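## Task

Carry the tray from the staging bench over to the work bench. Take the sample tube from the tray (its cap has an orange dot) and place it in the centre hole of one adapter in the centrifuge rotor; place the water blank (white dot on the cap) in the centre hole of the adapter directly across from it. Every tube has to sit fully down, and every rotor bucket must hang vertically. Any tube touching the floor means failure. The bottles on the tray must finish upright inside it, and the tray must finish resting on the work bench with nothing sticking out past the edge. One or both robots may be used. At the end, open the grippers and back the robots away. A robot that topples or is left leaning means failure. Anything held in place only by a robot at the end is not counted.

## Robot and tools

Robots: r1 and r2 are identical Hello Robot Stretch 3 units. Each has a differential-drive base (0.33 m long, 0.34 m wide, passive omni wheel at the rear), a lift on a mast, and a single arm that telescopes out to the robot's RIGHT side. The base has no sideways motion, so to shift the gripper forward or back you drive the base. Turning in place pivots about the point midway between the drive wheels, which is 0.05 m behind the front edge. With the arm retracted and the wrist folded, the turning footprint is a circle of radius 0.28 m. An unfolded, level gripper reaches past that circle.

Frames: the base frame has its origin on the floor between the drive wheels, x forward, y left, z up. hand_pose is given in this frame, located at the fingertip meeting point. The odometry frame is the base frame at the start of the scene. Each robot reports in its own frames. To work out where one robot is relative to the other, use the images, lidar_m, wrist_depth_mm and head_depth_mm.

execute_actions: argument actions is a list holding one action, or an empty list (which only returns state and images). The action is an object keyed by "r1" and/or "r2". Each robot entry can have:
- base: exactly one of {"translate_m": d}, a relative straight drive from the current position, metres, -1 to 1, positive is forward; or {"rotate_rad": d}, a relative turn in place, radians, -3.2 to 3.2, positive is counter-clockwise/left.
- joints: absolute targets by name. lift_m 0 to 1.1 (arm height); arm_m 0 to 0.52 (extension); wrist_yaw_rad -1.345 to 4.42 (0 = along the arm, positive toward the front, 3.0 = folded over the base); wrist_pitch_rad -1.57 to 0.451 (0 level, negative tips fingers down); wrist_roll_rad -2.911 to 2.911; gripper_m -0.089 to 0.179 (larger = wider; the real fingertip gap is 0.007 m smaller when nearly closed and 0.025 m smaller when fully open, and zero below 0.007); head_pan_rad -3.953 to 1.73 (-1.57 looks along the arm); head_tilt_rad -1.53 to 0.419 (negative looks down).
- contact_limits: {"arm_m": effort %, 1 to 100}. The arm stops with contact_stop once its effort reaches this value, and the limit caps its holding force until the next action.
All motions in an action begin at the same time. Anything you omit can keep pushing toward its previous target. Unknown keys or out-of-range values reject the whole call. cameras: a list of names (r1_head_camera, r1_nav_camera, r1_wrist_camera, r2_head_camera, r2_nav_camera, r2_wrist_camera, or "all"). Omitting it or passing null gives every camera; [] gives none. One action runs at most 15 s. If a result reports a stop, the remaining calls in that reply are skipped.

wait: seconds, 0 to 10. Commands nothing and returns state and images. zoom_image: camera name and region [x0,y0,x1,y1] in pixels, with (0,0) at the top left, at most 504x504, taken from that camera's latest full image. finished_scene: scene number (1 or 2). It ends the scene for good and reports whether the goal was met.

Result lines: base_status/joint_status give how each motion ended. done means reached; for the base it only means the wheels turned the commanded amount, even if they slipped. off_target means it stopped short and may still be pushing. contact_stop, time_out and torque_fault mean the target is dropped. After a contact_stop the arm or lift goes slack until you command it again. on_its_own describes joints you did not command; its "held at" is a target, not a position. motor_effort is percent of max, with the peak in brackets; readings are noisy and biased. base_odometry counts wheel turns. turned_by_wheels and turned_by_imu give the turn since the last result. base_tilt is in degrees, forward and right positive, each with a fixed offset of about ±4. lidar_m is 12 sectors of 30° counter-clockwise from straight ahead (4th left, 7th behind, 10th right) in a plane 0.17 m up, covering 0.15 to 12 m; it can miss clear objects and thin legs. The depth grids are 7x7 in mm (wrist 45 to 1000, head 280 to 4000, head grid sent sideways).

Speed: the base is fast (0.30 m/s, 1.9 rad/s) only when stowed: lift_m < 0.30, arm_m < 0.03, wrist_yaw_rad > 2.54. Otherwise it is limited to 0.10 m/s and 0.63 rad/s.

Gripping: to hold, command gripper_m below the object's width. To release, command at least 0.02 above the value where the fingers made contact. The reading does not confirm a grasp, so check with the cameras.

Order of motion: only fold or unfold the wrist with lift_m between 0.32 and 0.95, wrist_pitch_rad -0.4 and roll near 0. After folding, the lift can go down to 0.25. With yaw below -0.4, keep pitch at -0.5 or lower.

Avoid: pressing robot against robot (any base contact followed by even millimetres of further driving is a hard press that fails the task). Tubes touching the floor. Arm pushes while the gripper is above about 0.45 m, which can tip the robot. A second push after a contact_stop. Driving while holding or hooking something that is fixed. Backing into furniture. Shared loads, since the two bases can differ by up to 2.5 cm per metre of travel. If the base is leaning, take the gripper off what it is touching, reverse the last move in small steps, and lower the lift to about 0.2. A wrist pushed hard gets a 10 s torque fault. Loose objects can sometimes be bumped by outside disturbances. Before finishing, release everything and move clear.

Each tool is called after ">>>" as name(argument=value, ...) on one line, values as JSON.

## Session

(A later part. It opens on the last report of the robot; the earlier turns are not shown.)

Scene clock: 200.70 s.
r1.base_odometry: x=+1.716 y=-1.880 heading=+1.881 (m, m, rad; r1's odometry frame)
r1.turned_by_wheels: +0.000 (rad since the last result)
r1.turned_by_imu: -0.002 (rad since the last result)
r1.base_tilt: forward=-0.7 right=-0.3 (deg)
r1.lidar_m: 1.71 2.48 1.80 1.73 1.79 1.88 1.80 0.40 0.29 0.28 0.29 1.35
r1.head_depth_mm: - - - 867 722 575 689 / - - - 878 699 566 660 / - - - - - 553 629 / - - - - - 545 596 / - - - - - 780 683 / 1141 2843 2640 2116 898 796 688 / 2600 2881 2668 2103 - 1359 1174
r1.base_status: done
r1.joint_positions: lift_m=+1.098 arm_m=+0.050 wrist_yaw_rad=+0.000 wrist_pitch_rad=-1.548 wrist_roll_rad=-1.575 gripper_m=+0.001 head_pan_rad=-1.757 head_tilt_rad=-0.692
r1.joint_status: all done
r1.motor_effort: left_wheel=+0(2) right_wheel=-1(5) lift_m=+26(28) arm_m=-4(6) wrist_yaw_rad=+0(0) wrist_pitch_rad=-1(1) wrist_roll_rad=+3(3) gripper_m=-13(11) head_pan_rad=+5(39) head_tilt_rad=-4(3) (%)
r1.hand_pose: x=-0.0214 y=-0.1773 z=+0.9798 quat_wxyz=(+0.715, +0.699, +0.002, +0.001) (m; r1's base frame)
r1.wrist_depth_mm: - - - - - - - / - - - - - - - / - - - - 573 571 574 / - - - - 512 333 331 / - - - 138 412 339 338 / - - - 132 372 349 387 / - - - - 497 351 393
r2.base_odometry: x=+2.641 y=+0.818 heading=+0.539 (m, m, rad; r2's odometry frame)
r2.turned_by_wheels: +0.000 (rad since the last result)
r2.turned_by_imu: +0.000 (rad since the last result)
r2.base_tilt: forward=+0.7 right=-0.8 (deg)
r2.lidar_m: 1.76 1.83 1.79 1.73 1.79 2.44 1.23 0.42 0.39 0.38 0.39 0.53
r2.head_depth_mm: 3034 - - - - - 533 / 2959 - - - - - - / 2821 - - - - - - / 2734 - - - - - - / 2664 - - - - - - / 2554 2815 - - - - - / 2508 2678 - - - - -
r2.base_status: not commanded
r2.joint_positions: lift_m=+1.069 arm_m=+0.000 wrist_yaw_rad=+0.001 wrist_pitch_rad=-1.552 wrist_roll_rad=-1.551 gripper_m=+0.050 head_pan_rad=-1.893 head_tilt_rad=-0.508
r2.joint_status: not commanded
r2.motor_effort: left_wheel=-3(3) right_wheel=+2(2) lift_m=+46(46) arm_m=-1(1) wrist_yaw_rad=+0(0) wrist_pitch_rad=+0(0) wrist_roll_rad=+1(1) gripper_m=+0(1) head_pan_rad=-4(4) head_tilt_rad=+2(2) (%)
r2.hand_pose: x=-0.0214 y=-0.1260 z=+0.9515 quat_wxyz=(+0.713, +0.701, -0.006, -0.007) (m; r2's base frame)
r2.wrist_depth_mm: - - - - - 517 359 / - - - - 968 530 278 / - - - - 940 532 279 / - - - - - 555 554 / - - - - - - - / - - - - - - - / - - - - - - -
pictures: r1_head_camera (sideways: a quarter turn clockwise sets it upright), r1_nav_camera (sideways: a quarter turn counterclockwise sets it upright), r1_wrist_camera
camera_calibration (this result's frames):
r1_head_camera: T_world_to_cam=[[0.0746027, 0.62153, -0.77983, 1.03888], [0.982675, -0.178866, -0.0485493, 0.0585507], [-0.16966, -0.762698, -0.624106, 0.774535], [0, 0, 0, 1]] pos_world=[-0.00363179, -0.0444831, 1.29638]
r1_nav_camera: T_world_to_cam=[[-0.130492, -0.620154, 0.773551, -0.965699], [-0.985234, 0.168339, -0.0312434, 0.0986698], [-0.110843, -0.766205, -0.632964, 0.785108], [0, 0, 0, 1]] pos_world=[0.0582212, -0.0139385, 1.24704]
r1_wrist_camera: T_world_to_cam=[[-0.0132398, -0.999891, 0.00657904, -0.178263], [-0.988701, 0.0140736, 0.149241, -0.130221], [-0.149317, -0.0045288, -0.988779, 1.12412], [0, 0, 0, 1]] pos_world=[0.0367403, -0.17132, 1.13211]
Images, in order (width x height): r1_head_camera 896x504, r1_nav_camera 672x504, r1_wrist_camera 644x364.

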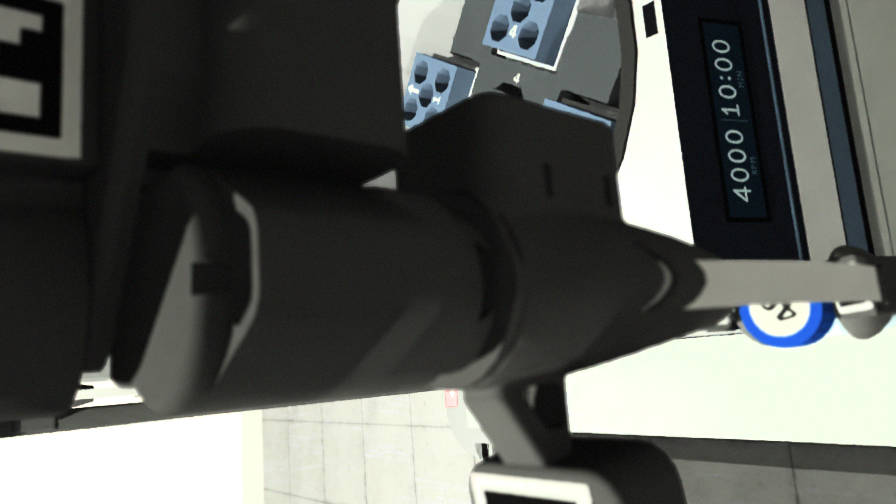

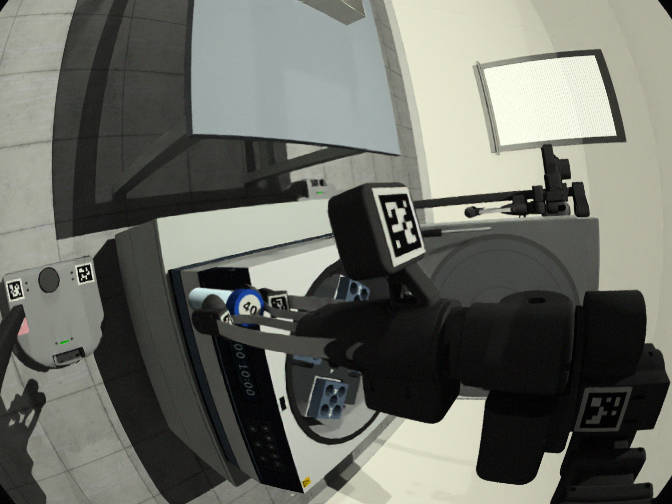

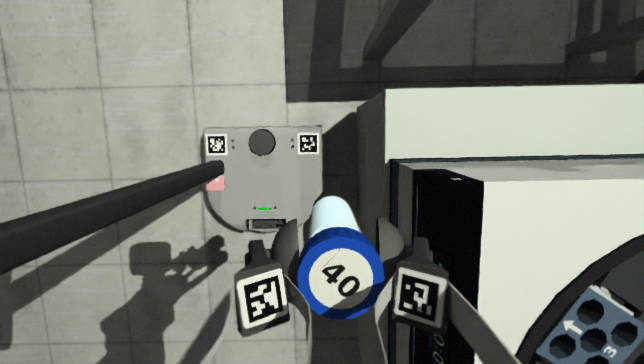

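>>> execute_actions(actions=[{"r1":{"base":{"translate_m":-0.2},"joints":{"head_pan_rad":-1.5,"head_tilt_rad":-0.6,"arm_m":0.42}}}], cameras=["r1_nav_camera","r1_head_camera","r1_wrist_camera"])

Scene clock: 206.30 s.
r1.base_odometry: x=+1.777 y=-2.070 heading=+1.881 (m, m, rad; r1's odometry frame)
r1.turned_by_wheels: +0.000 (rad since the last result)
r1.turned_by_imu: +0.000 (rad since the last result)
r1.base_tilt: forward=-0.7 right=-0.3 (deg)
r1.lidar_m: 1.91 2.48 1.80 1.73 1.79 1.67 1.61 0.40 0.29 0.28 0.29 0.39
r1.head_depth_mm: 696 773 861 901 789 642 511 / - 770 869 923 780 638 512 / 704 - 887 928 749 634 513 / 707 770 884 915 766 600 516 / 712 787 870 872 798 554 519 / 2661 3006 3159 2337 672 552 524 / 2719 3023 3195 2115 1367 580 530
r1.base_status: done
r1.joint_positions: lift_m=+1.098 arm_m=+0.420 wrist_yaw_rad=+0.000 wrist_pitch_rad=-1.547 wrist_roll_rad=-1.575 gripper_m=+0.001 head_pan_rad=-1.507 head_tilt_rad=-0.606
r1.joint_status: all done
r1.motor_effort: left_wheel=+2(2) right_wheel=-2(5) lift_m=+26(26) arm_m=+6(4) wrist_yaw_rad=+0(1) wrist_pitch_rad=-2(2) wrist_roll_rad=+3(3) gripper_m=-11(13) head_pan_rad=+5(32) head_tilt_rad=+2(10) (%)
r1.hand_pose: x=-0.0214 y=-0.5466 z=+0.9798 quat_wxyz=(+0.715, +0.699, +0.002, +0.001) (m; r1's base frame)
r1.wrist_depth_mm: - 307 305 317 334 301 303 / - 312 334 414 427 355 313 / - 323 396 381 366 390 319 / - 331 408 389 391 396 331 / - 341 402 154 398 403 336 / - 350 413 132 375 391 344 / - 355 402 390 422 388 351
r2.base_odometry: x=+2.641 y=+0.818 heading=+0.539 (m, m, rad; r2's odometry frame)
r2.turned_by_wheels: +0.000 (rad since the last result)
r2.turned_by_imu: +0.000 (rad since the last result)
r2.base_tilt: forward=+0.7 right=-0.7 (deg)
r2.lidar_m: 1.77 1.83 1.80 1.72 1.79 2.44 1.23 0.42 0.39 0.37 0.39 0.53
r2.head_depth_mm: 3071 - - - - - 532 / 2958 - - - - - - / 2800 - - - - - - / 2742 - - - - - - / 2641 - - - - - - / 2566 2802 - - - - - / 2505 2694 - - - - -
r2.base_status: not commanded
r2.joint_positions: lift_m=+1.069 arm_m=+0.000 wrist_yaw_rad=+0.001 wrist_pitch_rad=-1.552 wrist_roll_rad=-1.551 gripper_m=+0.050 head_pan_rad=-1.893 head_tilt_rad=-0.508
r2.joint_status: not commanded
r2.motor_effort: left_wheel=-3(3) right_wheel=+2(2) lift_m=+46(46) arm_m=-1(2) wrist_yaw_rad=-1(0) wrist_pitch_rad=+0(0) wrist_roll_rad=+1(1) gripper_m=+0(0) head_pan_rad=-4(4) head_tilt_rad=+2(2) (%)
r2.hand_pose: x=-0.0214 y=-0.1260 z=+0.9515 quat_wxyz=(+0.713, +0.701, -0.006, -0.007) (m; r2's base frame)
r2.wrist_depth_mm: - - - - - 518 360 / - - - - 963 525 279 / - - - - 964 532 277 / - - - - - 562 563 / - - - - - - - / - - - - - - - / - - - - - - -
pictures: r1_head_camera (sideways: a quarter turn clockwise sets it upright), r1_nav_camera (sideways: a quarter turn counterclockwise sets it upright), r1_wrist_camera
camera_calibration (this result's frames):
r1_head_camera: T_world_to_cam=[[-0.0770237, 0.552005, -0.830276, 1.10556], [0.996652, 0.0655423, -0.0488827, 0.058905], [0.0274347, -0.831261, -0.555205, 0.683697], [0, 0, 0, 1]] pos_world=[0.00768991, -0.0458068, 1.3004]
r1_nav_camera: T_world_to_cam=[[0.0225627, -0.564995, 0.824786, -1.03342], [-0.996096, -0.0831291, -0.0296961, 0.096725], [0.0853418, -0.820896, -0.564665, 0.69506], [0, 0, 0, 1]] pos_world=[0.0603465, -0.00526653, 1.2477]
r1_wrist_camera: T_world_to_cam=[[-0.0147322, -0.999866, 0.00707765, -0.548058], [-0.988681, 0.0156236, 0.149215, -0.124137], [-0.149306, -0.00479928, -0.988779, 1.12229], [0, 0, 0, 1]] pos_world=[0.036759, -0.540659, 1.1321]
Images, in order (width x height): r1_head_camera 896x504, r1_nav_camera 672x504, r1_wrist_camera 644x364.

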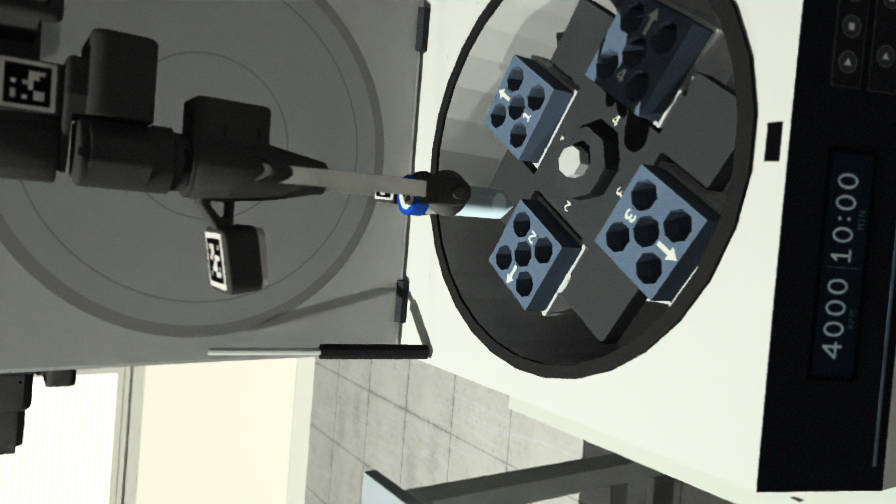

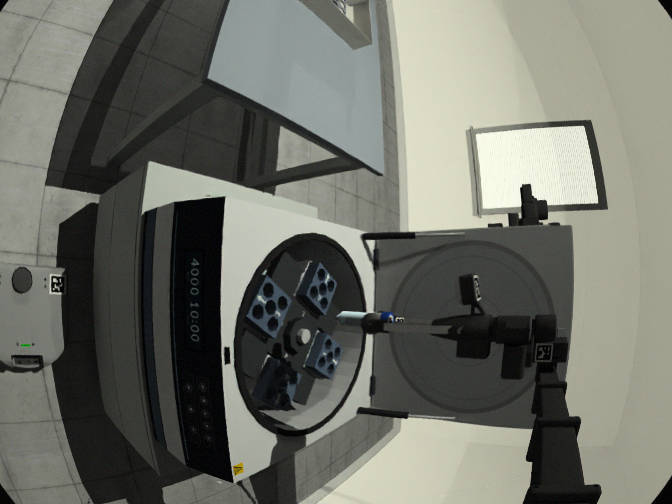

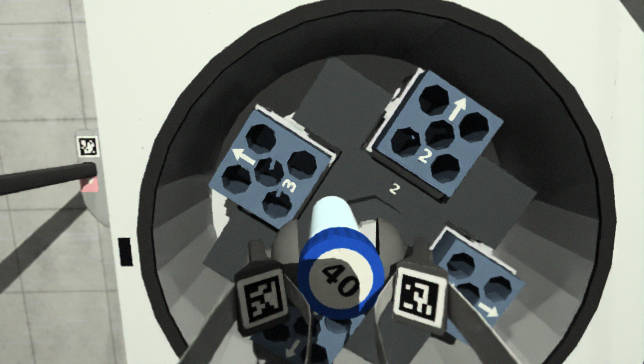

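>>> execute_actions(actions=[{"r1":{"base":{"rotate_rad":-0.3}}}], cameras=[])

>>> execute_actions(actions=[{"r1":{"base":{"translate_m":0.19}}}], cameras=[])

>>> execute_actions(actions=[{"r1":{"base":{"rotate_rad":0.3}}}], cameras=[])

>>> execute_actions(actions=[{"r1":{"base":{"translate_m":-0.115},"joints":{"arm_m":0.5,"lift_m":1.03}}}], cameras=["r1_head_camera","r1_wrist_camera"])

Scene clock: 210.90 s.
r1.base_odometry: x=+1.777 y=-2.070 heading=+1.581 (m, m, rad; r1's odometry frame)
r1.turned_by_wheels: -0.300 (rad since the last result)
r1.turned_by_imu: -0.300 (rad since the last result)
r1.base_tilt: forward=-0.8 right=-0.3 (deg)
r1.lidar_m: 0.57 3.81 2.06 1.73 1.73 1.91 1.61 1.60 0.33 0.28 0.28 0.31
r1.head_depth_mm: 2704 2850 2925 2429 1861 572 591 / - 3184 3353 2398 717 565 570 / 740 - 942 853 801 562 550 / 726 787 915 917 758 628 535 / 711 788 885 927 739 628 517 / 696 770 860 908 756 607 502 / 682 752 839 856 767 546 492
r1.base_status: done
r1.joint_positions: lift_m=+1.098 arm_m=+0.420 wrist_yaw_rad=+0.000 wrist_pitch_rad=-1.547 wrist_roll_rad=-1.575 gripper_m=+0.001 head_pan_rad=-1.507 head_tilt_rad=-0.606
r1.joint_status: not commanded
r1.motor_effort: left_wheel=+1(5) right_wheel=-2(7) lift_m=+26(27) arm_m=+5(5) wrist_yaw_rad=+1(0) wrist_pitch_rad=-1(1) wrist_roll_rad=+3(2) gripper_m=-11(12) head_pan_rad=+5(5) head_tilt_rad=+2(2) (%)
r1.hand_pose: x=-0.0214 y=-0.5466 z=+0.9798 quat_wxyz=(+0.715, +0.699, +0.002, +0.001) (m; r1's base frame)
r1.wrist_depth_mm: - 317 350 360 363 368 321 / - 318 379 369 357 350 323 / - 321 388 374 379 365 321 / - 330 406 387 395 414 326 / - - 341 153 433 344 337 / - - 344 133 335 344 - / - - 353 352 - - -
r2.base_odometry: x=+2.641 y=+0.818 heading=+0.539 (m, m, rad; r2's odometry frame)
r2.turned_by_wheels: +0.000 (rad since the last result)
r2.turned_by_imu: +0.000 (rad since the last result)
r2.base_tilt: forward=+0.7 right=-0.8 (deg)
r2.lidar_m: 1.76 1.82 1.79 1.73 1.79 2.43 1.22 0.42 0.39 0.37 0.39 0.53
r2.head_depth_mm: 3087 - - - - - 531 / 2914 - - - - - - / 2854 - - - - - - / 2734 - - - - - - / 2700 - - - - - - / 2598 2770 - - - - - / 2541 2651 - - - - -
r2.base_status: not commanded
r2.joint_positions: lift_m=+1.069 arm_m=+0.000 wrist_yaw_rad=+0.001 wrist_pitch_rad=-1.552 wrist_roll_rad=-1.551 gripper_m=+0.050 head_pan_rad=-1.893 head_tilt_rad=-0.508
r2.joint_status: not commanded
r2.motor_effort: left_wheel=-3(3) right_wheel=+2(2) lift_m=+46(46) arm_m=-1(1) wrist_yaw_rad=+0(0) wrist_pitch_rad=+0(0) wrist_roll_rad=+1(1) gripper_m=+1(0) head_pan_rad=-4(4) head_tilt_rad=+2(3) (%)
r2.hand_pose: x=-0.0214 y=-0.1260 z=+0.9515 quat_wxyz=(+0.713, +0.701, -0.006, -0.007) (m; r2's base frame)
r2.wrist_depth_mm: - - - - - 518 358 / - - - - 977 522 279 / - - - - 960 538 278 / - - - - - 560 563 / - - - - - - - / - - - - - - - / - - - - - - -
pictures: none
No camera images: the call's "cameras" was empty. Leave "cameras" out to get every camera's image.

Scene clock: 214.20 s.
r1.base_odometry: x=+1.775 y=-1.880 heading=+1.581 (m, m, rad; r1's odometry frame)
r1.turned_by_wheels: +0.000 (rad since the last result)
r1.turned_by_imu: +0.001 (rad since the last result)
r1.base_tilt: forward=-0.7 right=-0.3 (deg)
r1.lidar_m: 1.68 3.94 2.14 1.79 1.79 2.02 1.79 0.49 0.26 0.22 0.22 0.25
r1.head_depth_mm: 731 814 905 902 787 658 515 / - 790 899 920 781 640 501 / 684 - 887 924 751 613 488 / 672 733 849 910 749 554 480 / 659 730 821 869 778 555 471 / 646 713 784 867 719 784 685 / 867 1262 2885 2212 1475 864 729
r1.base_status: done
r1.joint_positions: lift_m=+1.098 arm_m=+0.420 wrist_yaw_rad=+0.000 wrist_pitch_rad=-1.547 wrist_roll_rad=-1.575 gripper_m=+0.001 head_pan_rad=-1.507 head_tilt_rad=-0.606
r1.joint_status: not commanded
r1.motor_effort: left_wheel=+2(3) right_wheel=-3(4) lift_m=+27(26) arm_m=+5(4) wrist_yaw_rad=+0(0) wrist_pitch_rad=-2(1) wrist_roll_rad=+2(3) gripper_m=-11(12) head_pan_rad=+5(5) head_tilt_rad=+1(2) (%)
r1.hand_pose: x=-0.0214 y=-0.5466 z=+0.9798 quat_wxyz=(+0.715, +0.699, +0.002, +0.001) (m; r1's base frame)
r1.wrist_depth_mm: - - 306 306 299 305 306 / 317 310 316 458 416 332 312 / 320 323 421 383 358 401 320 / - 330 390 388 389 392 328 / - 337 400 154 398 402 339 / - 345 444 132 375 406 347 / - 358 438 399 419 398 351
r2.base_odometry: x=+2.641 y=+0.818 heading=+0.539 (m, m, rad; r2's odometry frame)
r2.turned_by_wheels: +0.000 (rad since the last result)
r2.turned_by_imu: +0.000 (rad since the last result)
r2.base_tilt: forward=+0.7 right=-0.9 (deg)
r2.lidar_m: 1.77 1.83 1.80 1.73 1.79 2.44 1.23 0.42 0.39 0.38 0.39 0.53
r2.head_depth_mm: 3082 - - - - - 533 / 2972 - - - - - - / 2840 - - - - - - / 2735 - - - - - - / 2628 - - - - - - / 2567 2780 - - - - - / 2503 2652 - - - - -
r2.base_status: not commanded
r2.joint_positions: lift_m=+1.069 arm_m=+0.000 wrist_yaw_rad=+0.001 wrist_pitch_rad=-1.552 wrist_roll_rad=-1.551 gripper_m=+0.050 head_pan_rad=-1.893 head_tilt_rad=-0.508
r2.joint_status: not commanded
r2.motor_effort: left_wheel=-3(3) right_wheel=+2(2) lift_m=+46(46) arm_m=-1(1) wrist_yaw_rad=+0(1) wrist_pitch_rad=+0(0) wrist_roll_rad=+1(1) gripper_m=+0(0) head_pan_rad=-4(5) head_tilt_rad=+2(2) (%)
r2.hand_pose: x=-0.0214 y=-0.1260 z=+0.9515 quat_wxyz=(+0.713, +0.701, -0.006, -0.007) (m; r2's base frame)
r2.wrist_depth_mm: - - - - - 517 362 / - - - - 967 530 279 / - - - - 959 536 277 / - - - - - 559 560 / - - - - - - - / - - - - - - - / - - - - - - -
pictures: none
No camera images: the call's "cameras" was empty. Leave "cameras" out to get every camera's image.

Scene clock: 216.10 s.
r1.base_odometry: x=+1.775 y=-1.880 heading=+1.881 (m, m, rad; r1's odometry frame)
r1.turned_by_wheels: +0.300 (rad since the last result)
r1.turned_by_imu: +0.301 (rad since the last result)
r1.base_tilt: forward=-0.7 right=-0.3 (deg)
r1.lidar_m: 1.72 2.56 1.86 1.79 1.86 1.86 1.79 0.32 0.23 0.22 0.23 0.37
r1.head_depth_mm: 651 718 796 870 780 614 481 / - 715 803 867 765 653 478 / 779 - 811 822 758 562 476 / 917 2808 2941 2171 978 793 495 / 2618 2912 3107 2317 1635 873 721 / 2645 2916 3101 1068 1639 1403 1252 / 2665 2940 3149 935 778 1398 1248
r1.base_status: done
r1.joint_positions: lift_m=+1.098 arm_m=+0.420 wrist_yaw_rad=+0.000 wrist_pitch_rad=-1.547 wrist_roll_rad=-1.575 gripper_m=+0.001 head_pan_rad=-1.507 head_tilt_rad=-0.606
r1.joint_status: not commanded
r1.motor_effort: left_wheel=-2(4) right_wheel=+1(7) lift_m=+26(27) arm_m=+5(5) wrist_yaw_rad=-1(0) wrist_pitch_rad=-1(1) wrist_roll_rad=+3(2) gripper_m=-11(12) head_pan_rad=+5(5) head_tilt_rad=+2(3) (%)
r1.hand_pose: x=-0.0214 y=-0.5466 z=+0.9798 quat_wxyz=(+0.715, +0.699, +0.002, +0.001) (m; r1's base frame)
r1.wrist_depth_mm: - - - - - - - / - - - 574 565 933 930 / - 568 569 570 568 573 939 / - 329 329 326 327 328 289 / - 336 371 154 334 333 326 / - 344 415 132 391 344 338 / - 389 396 416 419 355 339
r2.base_odometry: x=+2.641 y=+0.818 heading=+0.539 (m, m, rad; r2's odometry frame)
r2.turned_by_wheels: +0.000 (rad since the last result)
r2.turned_by_imu: +0.000 (rad since the last result)
r2.base_tilt: forward=+0.7 right=-0.9 (deg)
r2.lidar_m: 1.76 1.82 1.80 1.73 1.79 2.44 1.23 0.42 0.39 0.38 0.39 0.53
r2.head_depth_mm: 3063 - - - - - 533 / 2955 - - - - - - / 2839 - - - - - - / 2714 - - - - - - / 2652 - - - - - - / 2603 2786 - - - - - / 2547 2689 - - - - -
r2.base_status: not commanded
r2.joint_positions: lift_m=+1.069 arm_m=+0.000 wrist_yaw_rad=+0.001 wrist_pitch_rad=-1.552 wrist_roll_rad=-1.551 gripper_m=+0.050 head_pan_rad=-1.893 head_tilt_rad=-0.508
r2.joint_status: not commanded
r2.motor_effort: left_wheel=-4(3) right_wheel=+2(2) lift_m=+47(46) arm_m=-1(2) wrist_yaw_rad=+0(1) wrist_pitch_rad=+0(0) wrist_roll_rad=+1(1) gripper_m=+1(0) head_pan_rad=-5(4) head_tilt_rad=+2(2) (%)
r2.hand_pose: x=-0.0214 y=-0.1260 z=+0.9515 quat_wxyz=(+0.713, +0.701, -0.006, -0.007) (m; r2's base frame)
r2.wrist_depth_mm: - - - - - 517 361 / - - - - 944 529 280 / - - - - 963 536 277 / - - - - - 563 561 / - - - - - - - / - - - - - - - / - - - - - - -
pictures: none
No camera images: the call's "cameras" was empty. Leave "cameras" out to get every camera's image.

Scene clock: 218.40 s.
r1.base_odometry: x=+1.810 y=-1.990 heading=+1.881 (m, m, rad; r1's odometry frame)
r1.turned_by_wheels: +0.000 (rad since the last result)
r1.turned_by_imu: +0.000 (rad since the last result)
r1.base_tilt: forward=-0.7 right=-0.3 (deg)
r1.lidar_m: 1.83 2.55 1.86 1.78 1.85 1.74 1.67 0.32 0.23 0.22 0.23 0.31
r1.head_depth_mm: 634 735 796 867 763 634 476 / 632 740 805 876 777 625 478 / 645 713 839 874 755 617 476 / 656 729 831 877 781 603 473 / 882 2808 2878 2069 698 555 471 / 2639 2916 3117 2314 1687 802 469 / 2650 2928 3147 1090 1625 1392 731
r1.base_status: done
r1.joint_positions: lift_m=+1.030 arm_m=+0.500 wrist_yaw_rad=+0.000 wrist_pitch_rad=-1.547 wrist_roll_rad=-1.575 gripper_m=+0.001 head_pan_rad=-1.507 head_tilt_rad=-0.606
r1.joint_status: all done
r1.motor_effort: left_wheel=-1(6) right_wheel=+1(3) lift_m=+21(23) arm_m=+5(4) wrist_yaw_rad=+0(0) wrist_pitch_rad=-1(1) wrist_roll_rad=+2(2) gripper_m=-12(12) head_pan_rad=+4(5) head_tilt_rad=+2(2) (%)
r1.hand_pose: x=-0.0214 y=-0.6266 z=+0.9121 quat_wxyz=(+0.715, +0.699, +0.002, +0.001) (m; r1's base frame)
r1.wrist_depth_mm: 245 244 240 243 245 241 226 / 245 246 246 244 250 248 233 / 263 356 429 427 251 251 238 / 322 325 323 303 314 258 240 / 327 312 329 153 377 266 239 / 335 317 338 132 338 271 240 / 346 343 327 341 353 276 242
r2.base_odometry: x=+2.641 y=+0.818 heading=+0.539 (m, m, rad; r2's odometry frame)
r2.turned_by_wheels: +0.000 (rad since the last result)
r2.turned_by_imu: +0.000 (rad since the last result)
r2.base_tilt: forward=+0.7 right=-0.9 (deg)
r2.lidar_m: 1.77 1.83 1.79 1.73 1.79 2.44 1.23 0.42 0.39 0.38 0.39 0.53
r2.head_depth_mm: 3050 - - - - - 532 / 2944 - - - - - - / 2849 - - - - - - / 2774 - - - - - - / 2644 - - - - - - / 2564 2764 - - - - - / 2524 2683 - - - - -
r2.base_status: not commanded
r2.joint_positions: lift_m=+1.069 arm_m=+0.000 wrist_yaw_rad=+0.001 wrist_pitch_rad=-1.552 wrist_roll_rad=-1.551 gripper_m=+0.050 head_pan_rad=-1.893 head_tilt_rad=-0.508
r2.joint_status: not commanded
r2.motor_effort: left_wheel=-4(4) right_wheel=+2(2) lift_m=+46(46) arm_m=-1(1) wrist_yaw_rad=+0(0) wrist_pitch_rad=+0(0) wrist_roll_rad=+1(1) gripper_m=-1(1) head_pan_rad=-4(4) head_tilt_rad=+2(3) (%)
r2.hand_pose: x=-0.0214 y=-0.1260 z=+0.9515 quat_wxyz=(+0.713, +0.701, -0.006, -0.007) (m; r2's base frame)
r2.wrist_depth_mm: - - - - - 514 360 / - - - - 959 532 278 / - - - - 959 539 279 / - - - - - 561 557 / - - - - - - - / - - - - - - - / - - - - - - -
pictures: r1_head_camera (sideways: a quarter turn clockwise sets it upright), r1_wrist_camera
camera_calibration (this result's frames):
r1_head_camera: T_world_to_cam=[[-0.0770245, 0.551901, -0.830344, 1.10565], [0.996651, 0.0655496, -0.048883, 0.0589053], [0.0274501, -0.831329, -0.555102, 0.683564], [0, 0, 0, 1]] pos_world=[0.00769053, -0.0458069, 1.3004]
r1_wrist_camera: T_world_to_cam=[[-0.014707, -0.999866, 0.00713546, -0.627636], [-0.988682, 0.0156073, 0.149215, -0.112791], [-0.149306, -0.0048602, -0.988779, 1.05491], [0, 0, 0, 1]] pos_world=[0.0367584, -0.620664, 1.06438]
Images, in order (width x height): r1_head_camera 896x504, r1_wrist_camera 644x364.

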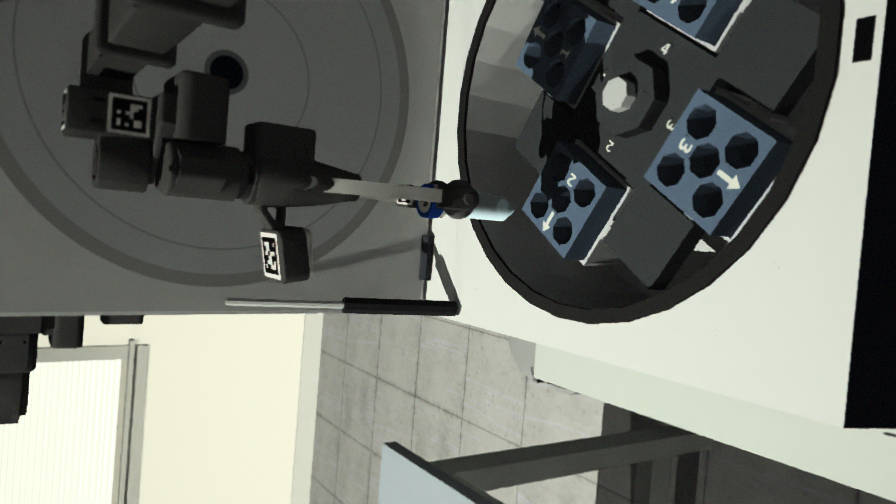

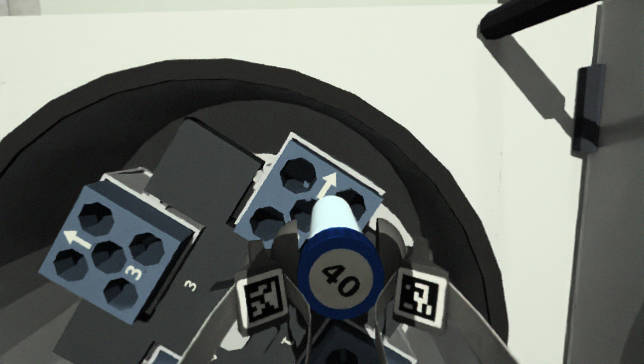

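>>> execute_actions(actions=[{"r1":{"base":{"translate_m":-0.019},"joints":{"arm_m":0.473,"lift_m":0.99}}}], cameras=["r1_head_camera","r1_wrist_camera"])

Scene clock: 221.10 s.
r1.base_odometry: x=+1.816 y=-2.008 heading=+1.881 (m, m, rad; r1's odometry frame)
r1.turned_by_wheels: +0.000 (rad since the last result)
r1.turned_by_imu: +0.000 (rad since the last result)
r1.base_tilt: forward=-0.7 right=-0.3 (deg)
r1.lidar_m: 1.85 2.57 1.86 1.79 1.85 1.72 1.65 0.32 0.23 0.22 0.23 0.31
r1.head_depth_mm: 645 - 813 866 767 628 477 / 648 - 817 879 770 637 477 / 653 703 - 886 752 617 476 / 657 728 802 876 753 624 474 / 679 756 852 874 731 554 471 / 2642 2936 3095 2296 1063 567 470 / 2677 2949 3169 1148 1635 1391 699
r1.base_status: done
r1.joint_positions: lift_m=+0.990 arm_m=+0.473 wrist_yaw_rad=+0.000 wrist_pitch_rad=-1.547 wrist_roll_rad=-1.575 gripper_m=+0.001 head_pan_rad=-1.507 head_tilt_rad=-0.606
r1.joint_status: all done
r1.motor_effort: left_wheel=-2(3) right_wheel=+1(2) lift_m=+22(21) arm_m=-5(6) wrist_yaw_rad=-1(0) wrist_pitch_rad=-1(1) wrist_roll_rad=+2(2) gripper_m=-12(12) head_pan_rad=+5(5) head_tilt_rad=+3(2) (%)
r1.hand_pose: x=-0.0214 y=-0.6004 z=+0.8721 quat_wxyz=(+0.715, +0.699, +0.002, +0.001) (m; r1's base frame)
r1.wrist_depth_mm: 205 203 204 204 203 204 203 / 208 257 336 304 207 209 210 / 262 350 277 334 321 212 214 / 291 280 282 254 320 220 218 / 265 267 290 154 294 271 225 / 278 272 296 132 290 291 229 / 308 303 284 299 305 279 234
r2.base_odometry: x=+2.641 y=+0.818 heading=+0.539 (m, m, rad; r2's odometry frame)
r2.turned_by_wheels: +0.000 (rad since the last result)
r2.turned_by_imu: +0.000 (rad since the last result)
r2.base_tilt: forward=+0.6 right=-0.9 (deg)
r2.lidar_m: 1.77 1.83 1.79 1.73 1.79 2.44 1.22 0.42 0.39 0.38 0.39 0.53
r2.head_depth_mm: 3065 - - - - - 533 / 2946 - - - - - - / 2821 - - - - - - / 2742 - - - - - - / 2663 - - - - - - / 2607 2746 - - - - - / 2542 2648 - - - - -
r2.base_status: not commanded
r2.joint_positions: lift_m=+1.069 arm_m=+0.000 wrist_yaw_rad=+0.001 wrist_pitch_rad=-1.552 wrist_roll_rad=-1.551 gripper_m=+0.050 head_pan_rad=-1.893 head_tilt_rad=-0.508
r2.joint_status: not commanded
r2.motor_effort: left_wheel=-3(3) right_wheel=+2(2) lift_m=+47(46) arm_m=-1(1) wrist_yaw_rad=+0(1) wrist_pitch_rad=+0(0) wrist_roll_rad=+1(1) gripper_m=+0(1) head_pan_rad=-5(4) head_tilt_rad=+2(3) (%)
r2.hand_pose: x=-0.0214 y=-0.1260 z=+0.9515 quat_wxyz=(+0.713, +0.701, -0.006, -0.007) (m; r2's base frame)
r2.wrist_depth_mm: - - - - - 519 361 / - - - - 972 528 278 / - - - - 944 534 279 / - - - - - 558 559 / - - - - - - - / - - - - - - - / - - - - - - -
pictures: r1_head_camera (sideways: a quarter turn clockwise sets it upright), r1_wrist_camera
camera_calibration (this result's frames):
r1_head_camera: T_world_to_cam=[[-0.077026, 0.551901, -0.830345, 1.10565], [0.996651, 0.0655522, -0.048883, 0.0589053], [0.0274523, -0.831329, -0.555102, 0.683564], [0, 0, 0, 1]] pos_world=[0.00769065, -0.0458069, 1.3004]
r1_wrist_camera: T_world_to_cam=[[-0.0147071, -0.999866, 0.00713534, -0.601148], [-0.988682, 0.0156074, 0.149215, -0.107231], [-0.149306, -0.00486008, -0.988779, 1.01548], [0, 0, 0, 1]] pos_world=[0.0367584, -0.594459, 1.02437]
Images, in order (width x height): r1_head_camera 896x504, r1_wrist_camera 644x364.

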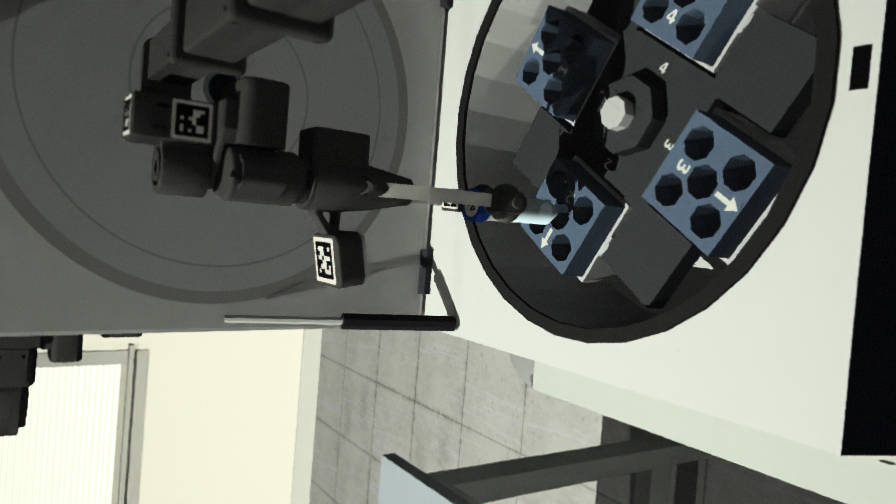

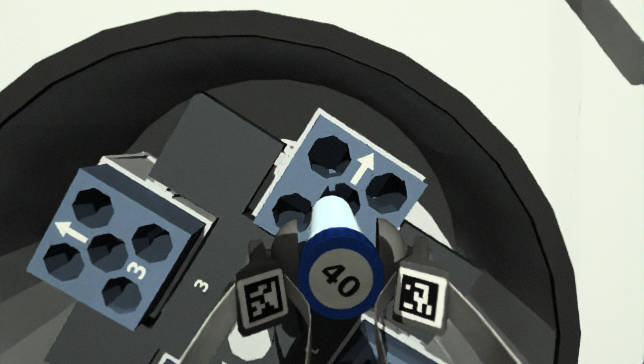

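>>> execute_actions(actions=[{"r1":{"joints":{"arm_m":0.479,"lift_m":0.955}}}], cameras=["r1_head_camera","r1_wrist_camera"])

Scene clock: 223.00 s.
r1.base_odometry: x=+1.816 y=-2.008 heading=+1.881 (m, m, rad; r1's odometry frame)
r1.turned_by_wheels: +0.000 (rad since the last result)
r1.turned_by_imu: +0.000 (rad since the last result)
r1.base_tilt: forward=-0.7 right=-0.3 (deg)
r1.lidar_m: 1.86 2.56 1.86 1.78 1.85 1.72 1.65 0.32 0.23 0.22 0.23 0.31
r1.head_depth_mm: 645 701 - 865 765 627 478 / 647 695 831 877 766 638 477 / 652 711 - 885 742 619 476 / 657 727 803 876 745 624 474 / 680 758 851 871 732 554 471 / 2653 2937 3110 2316 1063 566 470 / 2643 2925 3140 1149 1634 1390 699
r1.base_status: not commanded
r1.joint_positions: lift_m=+0.955 arm_m=+0.479 wrist_yaw_rad=+0.000 wrist_pitch_rad=-1.547 wrist_roll_rad=-1.575 gripper_m=+0.001 head_pan_rad=-1.507 head_tilt_rad=-0.606
r1.joint_status: all done
r1.motor_effort: left_wheel=-1(1) right_wheel=+1(2) lift_m=+21(24) arm_m=+5(5) wrist_yaw_rad=+0(1) wrist_pitch_rad=-2(2) wrist_roll_rad=+2(3) gripper_m=-12(12) head_pan_rad=+5(5) head_tilt_rad=+2(2) (%)
r1.hand_pose: x=-0.0214 y=-0.6056 z=+0.8371 quat_wxyz=(+0.715, +0.699, +0.002, +0.001) (m; r1's base frame)
r1.wrist_depth_mm: 168 175 182 168 171 172 172 / 211 252 341 292 174 175 175 / 266 319 243 299 303 177 179 / 235 249 245 221 299 208 183 / 226 238 253 154 364 259 187 / 240 242 259 132 257 260 192 / 254 265 244 263 265 270 197
r2.base_odometry: x=+2.641 y=+0.818 heading=+0.539 (m, m, rad; r2's odometry frame)
r2.turned_by_wheels: +0.000 (rad since the last result)
r2.turned_by_imu: +0.000 (rad since the last result)
r2.base_tilt: forward=+0.7 right=-0.9 (deg)
r2.lidar_m: 1.77 1.83 1.79 1.73 1.78 2.43 1.23 0.42 0.39 0.38 0.39 0.53
r2.head_depth_mm: 3067 - - - - - 532 / 2964 - - - - - - / 2812 - - - - - - / 2766 - - - - - - / 2660 - - - - - - / 2600 2777 - - - - - / 2527 2704 - - - - -
r2.base_status: not commanded
r2.joint_positions: lift_m=+1.069 arm_m=+0.000 wrist_yaw_rad=+0.001 wrist_pitch_rad=-1.552 wrist_roll_rad=-1.551 gripper_m=+0.050 head_pan_rad=-1.893 head_tilt_rad=-0.508
r2.joint_status: not commanded
r2.motor_effort: left_wheel=-3(3) right_wheel=+2(2) lift_m=+46(46) arm_m=-1(1) wrist_yaw_rad=+1(1) wrist_pitch_rad=+0(0) wrist_roll_rad=+1(1) gripper_m=+0(1) head_pan_rad=-4(4) head_tilt_rad=+2(3) (%)
r2.hand_pose: x=-0.0214 y=-0.1260 z=+0.9515 quat_wxyz=(+0.713, +0.701, -0.006, -0.007) (m; r2's base frame)
r2.wrist_depth_mm: - - - - - 518 360 / - - - - 963 536 278 / - - - - 959 537 279 / - - - - - 555 557 / - - - - - - - / - - - - - - - / - - - - - - -
pictures: r1_head_camera (sideways: a quarter turn clockwise sets it upright), r1_wrist_camera
camera_calibration (this result's frames):
r1_head_camera: T_world_to_cam=[[-0.077026, 0.551901, -0.830345, 1.10565], [0.996651, 0.0655522, -0.048883, 0.0589053], [0.0274523, -0.831329, -0.555102, 0.683564], [0, 0, 0, 1]] pos_world=[0.00769065, -0.0458069, 1.3004]
r1_wrist_camera: T_world_to_cam=[[-0.0147078, -0.999866, 0.00715775, -0.606131], [-0.988682, 0.0156115, 0.149214, -0.101926], [-0.149306, -0.00488212, -0.988779, 0.980842], [0, 0, 0, 1]] pos_world=[0.0367584, -0.59967, 0.989383]
Images, in order (width x height): r1_head_camera 896x504, r1_wrist_camera 644x364.

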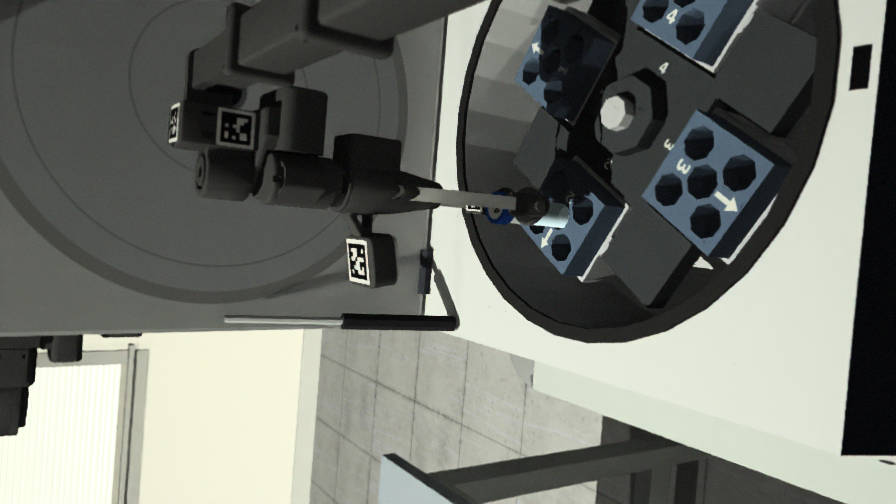

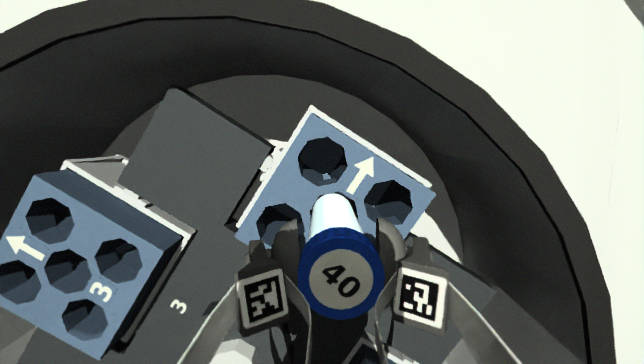

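>>> execute_actions(actions=[{"r1":{"joints":{"lift_m":0.91}}}], cameras=["r1_head_camera","r1_wrist_camera"])

Scene clock: 225.53 s.
r1.base_odometry: x=+1.816 y=-2.008 heading=+1.881 (m, m, rad; r1's odometry frame)
r1.turned_by_wheels: +0.000 (rad since the last result)
r1.turned_by_imu: +0.000 (rad since the last result)
r1.base_tilt: forward=-0.8 right=-0.2 (deg)
r1.lidar_m: 1.86 2.56 1.85 1.79 1.85 1.71 1.65 0.32 0.23 0.22 0.23 0.31
r1.head_depth_mm: 646 712 771 - 756 621 477 / 648 710 - 879 769 638 477 / 653 721 - 877 750 619 476 / 658 727 818 841 745 624 473 / 679 758 852 873 733 554 471 / 2650 2932 3125 2288 1064 566 469 / 2660 2932 3128 1147 1633 1393 698
r1.base_status: not commanded
r1.joint_positions: lift_m=+0.910 arm_m=+0.479 wrist_yaw_rad=+0.000 wrist_pitch_rad=-1.547 wrist_roll_rad=-1.575 gripper_m=+0.001 head_pan_rad=-1.507 head_tilt_rad=-0.606
r1.joint_status: all done
r1.motor_effort: left_wheel=-2(2) right_wheel=+2(1) lift_m=+19(24) arm_m=+5(4) wrist_yaw_rad=+0(1) wrist_pitch_rad=-1(2) wrist_roll_rad=+2(3) gripper_m=-11(13) head_pan_rad=+5(5) head_tilt_rad=+3(2) (%)
r1.hand_pose: x=-0.0214 y=-0.6056 z=+0.7922 quat_wxyz=(+0.715, +0.699, +0.002, +0.001) (m; r1's base frame)
r1.wrist_depth_mm: 157 174 181 152 126 129 130 / 209 235 308 296 173 129 133 / 267 198 209 197 303 154 134 / 209 201 203 177 202 208 136 / 187 205 206 153 189 261 150 / 195 211 212 132 186 248 172 / 189 216 209 217 218 238 186
r2.base_odometry: x=+2.641 y=+0.818 heading=+0.539 (m, m, rad; r2's odometry frame)
r2.turned_by_wheels: +0.000 (rad since the last result)
r2.turned_by_imu: +0.000 (rad since the last result)
r2.base_tilt: forward=+0.6 right=-0.9 (deg)
r2.lidar_m: 1.77 1.83 1.80 1.73 1.79 2.44 1.23 0.42 0.39 0.38 0.39 0.53
r2.head_depth_mm: 3042 - - - - - 533 / 2984 - - - - - - / 2845 - - - - - - / 2740 - - - - - - / 2662 - - - - - - / 2595 2779 - - - - - / 2516 2686 - - - - -
r2.base_status: not commanded
r2.joint_positions: lift_m=+1.069 arm_m=+0.000 wrist_yaw_rad=+0.001 wrist_pitch_rad=-1.552 wrist_roll_rad=-1.551 gripper_m=+0.050 head_pan_rad=-1.893 head_tilt_rad=-0.508
r2.joint_status: not commanded
r2.motor_effort: left_wheel=-3(3) right_wheel=+2(2) lift_m=+46(46) arm_m=-1(1) wrist_yaw_rad=+0(0) wrist_pitch_rad=+0(0) wrist_roll_rad=+1(1) gripper_m=+1(0) head_pan_rad=-4(4) head_tilt_rad=+2(2) (%)
r2.hand_pose: x=-0.0214 y=-0.1260 z=+0.9515 quat_wxyz=(+0.713, +0.701, -0.006, -0.007) (m; r2's base frame)
r2.wrist_depth_mm: - - - - - 512 361 / - - - - 970 529 278 / - - - - 969 530 280 / - - - - - 561 563 / - - - - - - - / - - - - - - - / - - - - - - -
pictures: r1_head_camera (sideways: a quarter turn clockwise sets it upright), r1_wrist_camera
camera_calibration (this result's frames):
r1_head_camera: T_world_to_cam=[[-0.0770258, 0.551901, -0.830345, 1.10565], [0.996651, 0.0655519, -0.048883, 0.0589053], [0.0274521, -0.831329, -0.555102, 0.683564], [0, 0, 0, 1]] pos_world=[0.00769064, -0.0458069, 1.3004]
r1_wrist_camera: T_world_to_cam=[[-0.0147022, -0.999867, 0.00698993, -0.605637], [-0.988682, 0.0155808, 0.149217, -0.0952523], [-0.149306, -0.004717, -0.98878, 0.936578], [0, 0, 0, 1]] pos_world=[0.0367583, -0.599655, 0.944516]
Images, in order (width x height): r1_head_camera 896x504, r1_wrist_camera 644x364.

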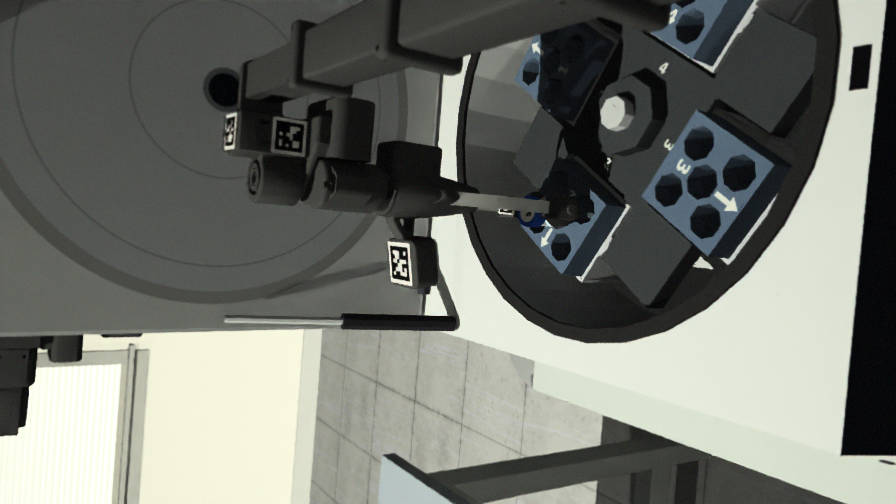

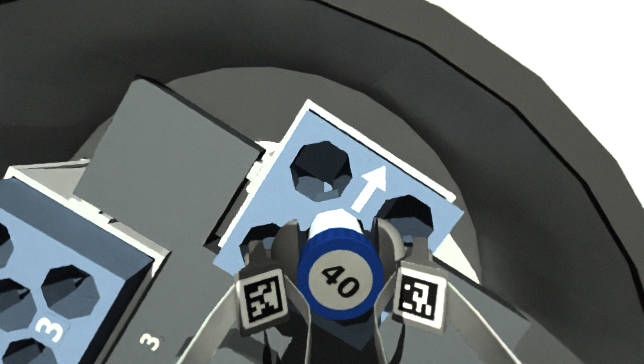

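>>> execute_actions(actions=[{"r1":{"joints":{"lift_m":0.89}}}], cameras=[])

>>> execute_actions(actions=[{"r1":{"joints":{"gripper_m":0.055}}}], cameras=["r1_wrist_camera"])

>>> execute_actions(actions=[{"r1":{"joints":{"lift_m":0.95}}}], cameras=["r1_head_camera","r1_wrist_camera"])

Scene clock: 228.47 s.
r1.base_odometry: x=+1.816 y=-2.008 heading=+1.881 (m, m, rad; r1's odometry frame)
r1.turned_by_wheels: +0.000 (rad since the last result)
r1.turned_by_imu: +0.000 (rad since the last result)
r1.base_tilt: forward=-0.8 right=-0.4 (deg)
r1.lidar_m: 1.85 2.56 1.86 1.79 1.85 1.72 1.65 0.32 0.23 0.22 0.23 0.31
r1.head_depth_mm: 646 712 770 - 760 618 477 / 649 710 - 877 767 637 477 / 653 722 - 874 753 618 476 / 657 730 818 841 743 646 473 / 681 756 852 869 732 554 471 / 2637 2903 3093 2307 1062 567 469 / 2648 2947 3159 1149 1624 1387 698
r1.base_status: not commanded
r1.joint_positions: lift_m=+0.910 arm_m=+0.479 wrist_yaw_rad=+0.000 wrist_pitch_rad=-1.551 wrist_roll_rad=-1.575 gripper_m=+0.001 head_pan_rad=-1.507 head_tilt_rad=-0.606
r1.joint_status: lift_m contact_stop (moved +0.000 of -0.020)
r1.on_its_own: lift_m is slack since a contact_stop, until your next command for it (your +0.890 is given up)
r1.motor_effort: left_wheel=-2(3) right_wheel=+1(3) lift_m=+23(27) arm_m=+5(4) wrist_yaw_rad=+0(1) wrist_pitch_rad=+1(2) wrist_roll_rad=+3(3) gripper_m=-11(12) head_pan_rad=+4(5) head_tilt_rad=+2(2) (%)
r1.hand_pose: x=-0.0214 y=-0.6046 z=+0.7920 quat_wxyz=(+0.714, +0.700, +0.002, +0.001) (m; r1's base frame)
r1.wrist_depth_mm: 157 174 180 151 125 129 129 / 209 233 305 297 174 128 132 / 266 199 208 197 299 156 134 / 216 203 201 176 201 210 135 / 188 206 207 154 188 260 152 / 195 211 212 133 184 249 174 / 188 218 210 217 219 237 187
r2.base_odometry: x=+2.641 y=+0.818 heading=+0.539 (m, m, rad; r2's odometry frame)
r2.turned_by_wheels: +0.000 (rad since the last result)
r2.turned_by_imu: +0.000 (rad since the last result)
r2.base_tilt: forward=+0.7 right=-0.8 (deg)
r2.lidar_m: 1.77 1.83 1.79 1.73 1.79 2.44 1.22 0.42 0.39 0.38 0.39 0.53
r2.head_depth_mm: 3109 - - - - - 531 / 2947 - - - - - - / 2862 - - - - - - / 2751 - - - - - - / 2646 - - - - - - / 2589 2753 - - - - - / 2516 2655 - - - - -
r2.base_status: not commanded
r2.joint_positions: lift_m=+1.069 arm_m=+0.000 wrist_yaw_rad=+0.001 wrist_pitch_rad=-1.552 wrist_roll_rad=-1.551 gripper_m=+0.050 head_pan_rad=-1.893 head_tilt_rad=-0.508
r2.joint_status: not commanded
r2.motor_effort: left_wheel=-3(4) right_wheel=+2(2) lift_m=+47(46) arm_m=-1(1) wrist_yaw_rad=+0(0) wrist_pitch_rad=+0(0) wrist_roll_rad=+1(1) gripper_m=+1(0) head_pan_rad=-4(4) head_tilt_rad=+2(2) (%)
r2.hand_pose: x=-0.0214 y=-0.1260 z=+0.9515 quat_wxyz=(+0.713, +0.701, -0.006, -0.007) (m; r2's base frame)
r2.wrist_depth_mm: - - - - - 518 359 / - - - - 945 530 278 / - - - - 979 532 278 / - - - - - 561 557 / - - - - - - - / - - - - - - - / - - - - - - -
pictures: none
No camera images: the call's "cameras" was empty. Leave "cameras" out to get every camera's image.

not run: a stop came earlier in this reply.

not run: a stop came earlier in this reply.

>>> execute_actions(actions=[{"r1":{"joints":{"gripper_m":0.055,"lift_m":0.912}}}], cameras=["r1_wrist_camera"])

>>> execute_actions(actions=[{"r1":{"joints":{"lift_m":0.96}}}], cameras=["r1_head_camera","r1_wrist_camera"])

Scene clock: 230.73 s.
r1.base_odometry: x=+1.816 y=-2.008 heading=+1.881 (m, m, rad; r1's odometry frame)
r1.turned_by_wheels: +0.000 (rad since the last result)
r1.turned_by_imu: +0.000 (rad since the last result)
r1.base_tilt: forward=-0.8 right=-0.3 (deg)
r1.lidar_m: 1.85 2.55 1.86 1.79 1.85 1.71 1.65 0.32 0.23 0.22 0.23 0.31
r1.head_depth_mm: 644 712 771 - 753 620 477 / 649 708 - 879 768 639 478 / 653 721 - 876 753 617 476 / 656 729 817 843 756 616 474 / 680 759 853 872 731 553 471 / 2649 2900 3127 2302 1062 567 470 / 2663 2963 3155 1146 1636 1388 697
r1.base_status: not commanded
r1.joint_positions: lift_m=+0.912 arm_m=+0.479 wrist_yaw_rad=+0.000 wrist_pitch_rad=-1.548 wrist_roll_rad=-1.575 gripper_m=+0.055 head_pan_rad=-1.507 head_tilt_rad=-0.606
r1.joint_status: all done
r1.motor_effort: left_wheel=-1(2) right_wheel=+0(1) lift_m=+26(27) arm_m=+4(5) wrist_yaw_rad=+0(0) wrist_pitch_rad=-1(1) wrist_roll_rad=+2(2) gripper_m=+0(80) head_pan_rad=+4(5) head_tilt_rad=+2(2) (%)
r1.hand_pose: x=-0.0214 y=-0.6053 z=+0.7939 quat_wxyz=(+0.715, +0.699, +0.002, +0.001) (m; r1's base frame)
r1.wrist_depth_mm: 157 175 182 152 128 130 131 / 210 235 310 296 173 131 134 / 270 200 200 263 299 155 135 / 210 204 201 178 178 210 136 / 184 207 209 161 181 254 151 / 195 213 213 181 184 269 172 / 190 220 209 219 217 230 188
r2.base_odometry: x=+2.641 y=+0.818 heading=+0.539 (m, m, rad; r2's odometry frame)
r2.turned_by_wheels: +0.000 (rad since the last result)
r2.turned_by_imu: +0.000 (rad since the last result)
r2.base_tilt: forward=+0.6 right=-0.8 (deg)
r2.lidar_m: 1.76 1.83 1.80 1.73 1.78 2.44 1.23 0.42 0.39 0.38 0.39 0.53
r2.head_depth_mm: 3082 - - - - - 532 / 2949 - - - - - - / 2837 - - - - - - / 2730 - - - - - - / 2647 - - - - - - / 2582 2770 - - - - - / 2523 2684 - - - - -
r2.base_status: not commanded
r2.joint_positions: lift_m=+1.069 arm_m=+0.000 wrist_yaw_rad=+0.001 wrist_pitch_rad=-1.552 wrist_roll_rad=-1.551 gripper_m=+0.050 head_pan_rad=-1.893 head_tilt_rad=-0.508
r2.joint_status: not commanded
r2.motor_effort: left_wheel=-3(3) right_wheel=+2(2) lift_m=+46(46) arm_m=-1(1) wrist_yaw_rad=+1(1) wrist_pitch_rad=+0(0) wrist_roll_rad=+1(1) gripper_m=+1(0) head_pan_rad=-5(4) head_tilt_rad=+2(3) (%)
r2.hand_pose: x=-0.0214 y=-0.1260 z=+0.9515 quat_wxyz=(+0.713, +0.701, -0.006, -0.007) (m; r2's base frame)
r2.wrist_depth_mm: - - - - - 520 359 / - - - - 963 527 277 / - - - - 966 539 279 / - - - - - 560 562 / - - - - - - - / - - - - - - - / - - - - - - -
pictures: r1_wrist_camera
camera_calibration (this result's frames):
r1_wrist_camera: T_world_to_cam=[[-0.0147079, -0.999876, 0.00569559, -0.604301], [-0.988682, 0.0153933, 0.149236, -0.0956327], [-0.149306, -0.00343618, -0.988785, 0.938993], [0, 0, 0, 1]] pos_world=[0.0367585, -0.599527, 0.946176]
Images, in order (width x height): r1_wrist_camera 644x364.

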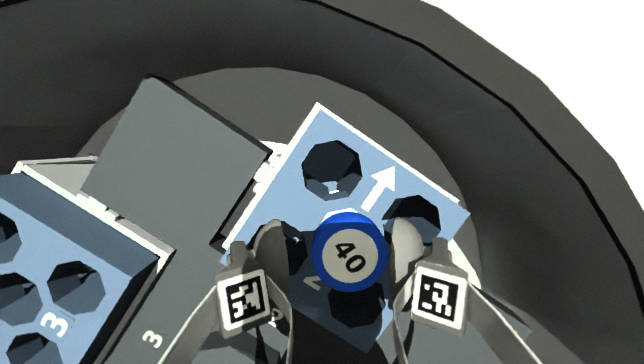

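Scene clock: 232.00 s.
r1.base_odometry: x=+1.816 y=-2.008 heading=+1.881 (m, m, rad; r1's odometry frame)
r1.turned_by_wheels: +0.000 (rad since the last result)
r1.turned_by_imu: +0.000 (rad since the last result)
r1.base_tilt: forward=-0.7 right=-0.2 (deg)
r1.lidar_m: 1.86 2.55 1.86 1.79 1.85 1.72 1.65 0.32 0.23 0.22 0.23 0.31
r1.head_depth_mm: 645 697 - 865 767 626 477 / 649 698 831 877 768 638 477 / 652 704 - 885 753 617 475 / 657 729 805 876 758 617 474 / 679 758 851 872 732 553 471 / 2645 2910 3110 2291 1063 566 470 / 2649 2942 3129 1150 1623 1388 698
r1.base_status: not commanded
r1.joint_positions: lift_m=+0.960 arm_m=+0.479 wrist_yaw_rad=+0.000 wrist_pitch_rad=-1.548 wrist_roll_rad=-1.575 gripper_m=+0.055 head_pan_rad=-1.507 head_tilt_rad=-0.606
r1.joint_status: all done
r1.motor_effort: left_wheel=-2(1) right_wheel=+1(1) lift_m=+26(28) arm_m=+5(5) wrist_yaw_rad=+0(1) wrist_pitch_rad=-1(1) wrist_roll_rad=+2(3) gripper_m=+1(1) head_pan_rad=+5(5) head_tilt_rad=+2(2) (%)
r1.hand_pose: x=-0.0214 y=-0.6053 z=+0.8419 quat_wxyz=(+0.715, +0.699, +0.002, +0.001) (m; r1's base frame)
r1.wrist_depth_mm: 174 174 182 174 177 176 176 / 209 260 313 299 179 180 179 / 270 317 248 355 305 182 184 / 239 253 251 224 291 211 188 / 233 233 257 213 268 261 192 / 240 246 264 264 267 264 195 / 272 274 248 271 271 271 202
r2.base_odometry: x=+2.641 y=+0.818 heading=+0.539 (m, m, rad; r2's odometry frame)
r2.turned_by_wheels: +0.000 (rad since the last result)
r2.turned_by_imu: +0.000 (rad since the last result)
r2.base_tilt: forward=+0.7 right=-0.8 (deg)
r2.lidar_m: 1.77 1.83 1.79 1.73 1.79 2.44 1.22 0.42 0.39 0.38 0.39 0.53
r2.head_depth_mm: 3054 - - - - - 532 / 2951 - - - - - - / 2855 - - - - - - / 2746 - - - - - - / 2659 - - - - - - / 2568 2793 - - - - - / 2490 2687 - - - - -
r2.base_status: not commanded
r2.joint_positions: lift_m=+1.069 arm_m=+0.000 wrist_yaw_rad=+0.001 wrist_pitch_rad=-1.552 wrist_roll_rad=-1.551 gripper_m=+0.050 head_pan_rad=-1.893 head_tilt_rad=-0.508
r2.joint_status: not commanded
r2.motor_effort: left_wheel=-3(3) right_wheel=+2(2) lift_m=+46(46) arm_m=-2(1) wrist_yaw_rad=+0(0) wrist_pitch_rad=+0(0) wrist_roll_rad=+1(1) gripper_m=+1(0) head_pan_rad=-4(4) head_tilt_rad=+2(2) (%)
r2.hand_pose: x=-0.0214 y=-0.1260 z=+0.9515 quat_wxyz=(+0.713, +0.701, -0.006, -0.007) (m; r2's base frame)
r2.wrist_depth_mm: - - - - - 520 359 / - - - - 976 533 280 / - - - - 967 531 278 / - - - - - 564 556 / - - - - - - - / - - - - - - - / - - - - - - -
pictures: r1_head_camera (sideways: a quarter turn clockwise sets it upright), r1_wrist_camera
camera_calibration (this result's frames):
r1_head_camera: T_world_to_cam=[[-0.0770259, 0.551899, -0.830346, 1.10566], [0.996651, 0.0655521, -0.048883, 0.0589053], [0.0274524, -0.83133, -0.5551, 0.683561], [0, 0, 0, 1]] pos_world=[0.00769065, -0.0458069, 1.3004]
r1_wrist_camera: T_world_to_cam=[[-0.0147076, -0.999876, 0.00570322, -0.604583], [-0.988682, 0.0153942, 0.149236, -0.102792], [-0.149306, -0.00344376, -0.988785, 0.986426], [0, 0, 0, 1]] pos_world=[0.0367585, -0.599528, 0.994151]
Images, in order (width x height): r1_head_camera 896x504, r1_wrist_camera 644x364.

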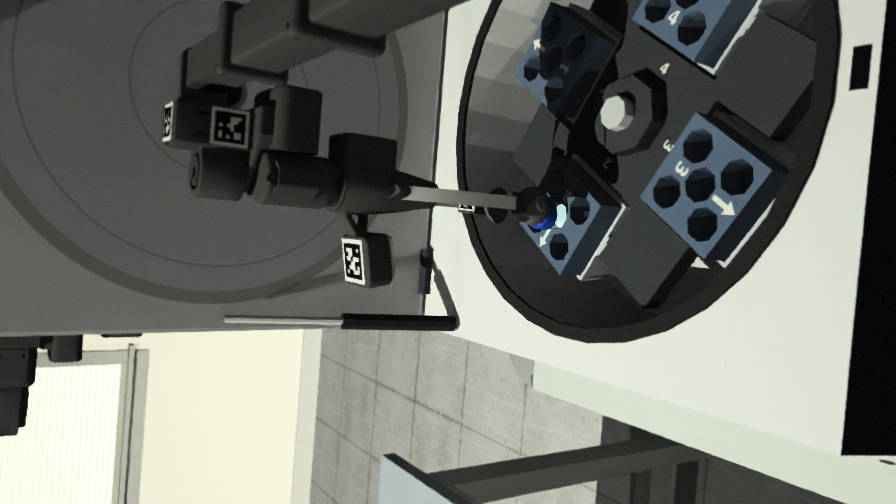

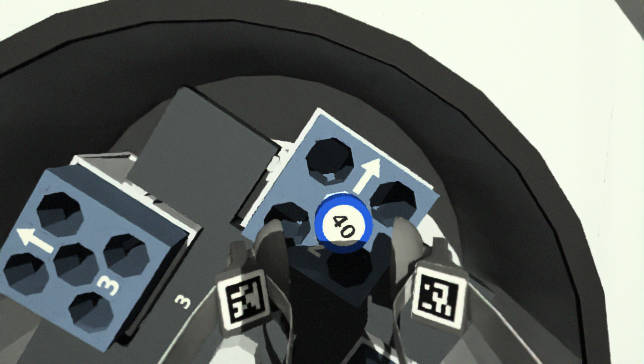

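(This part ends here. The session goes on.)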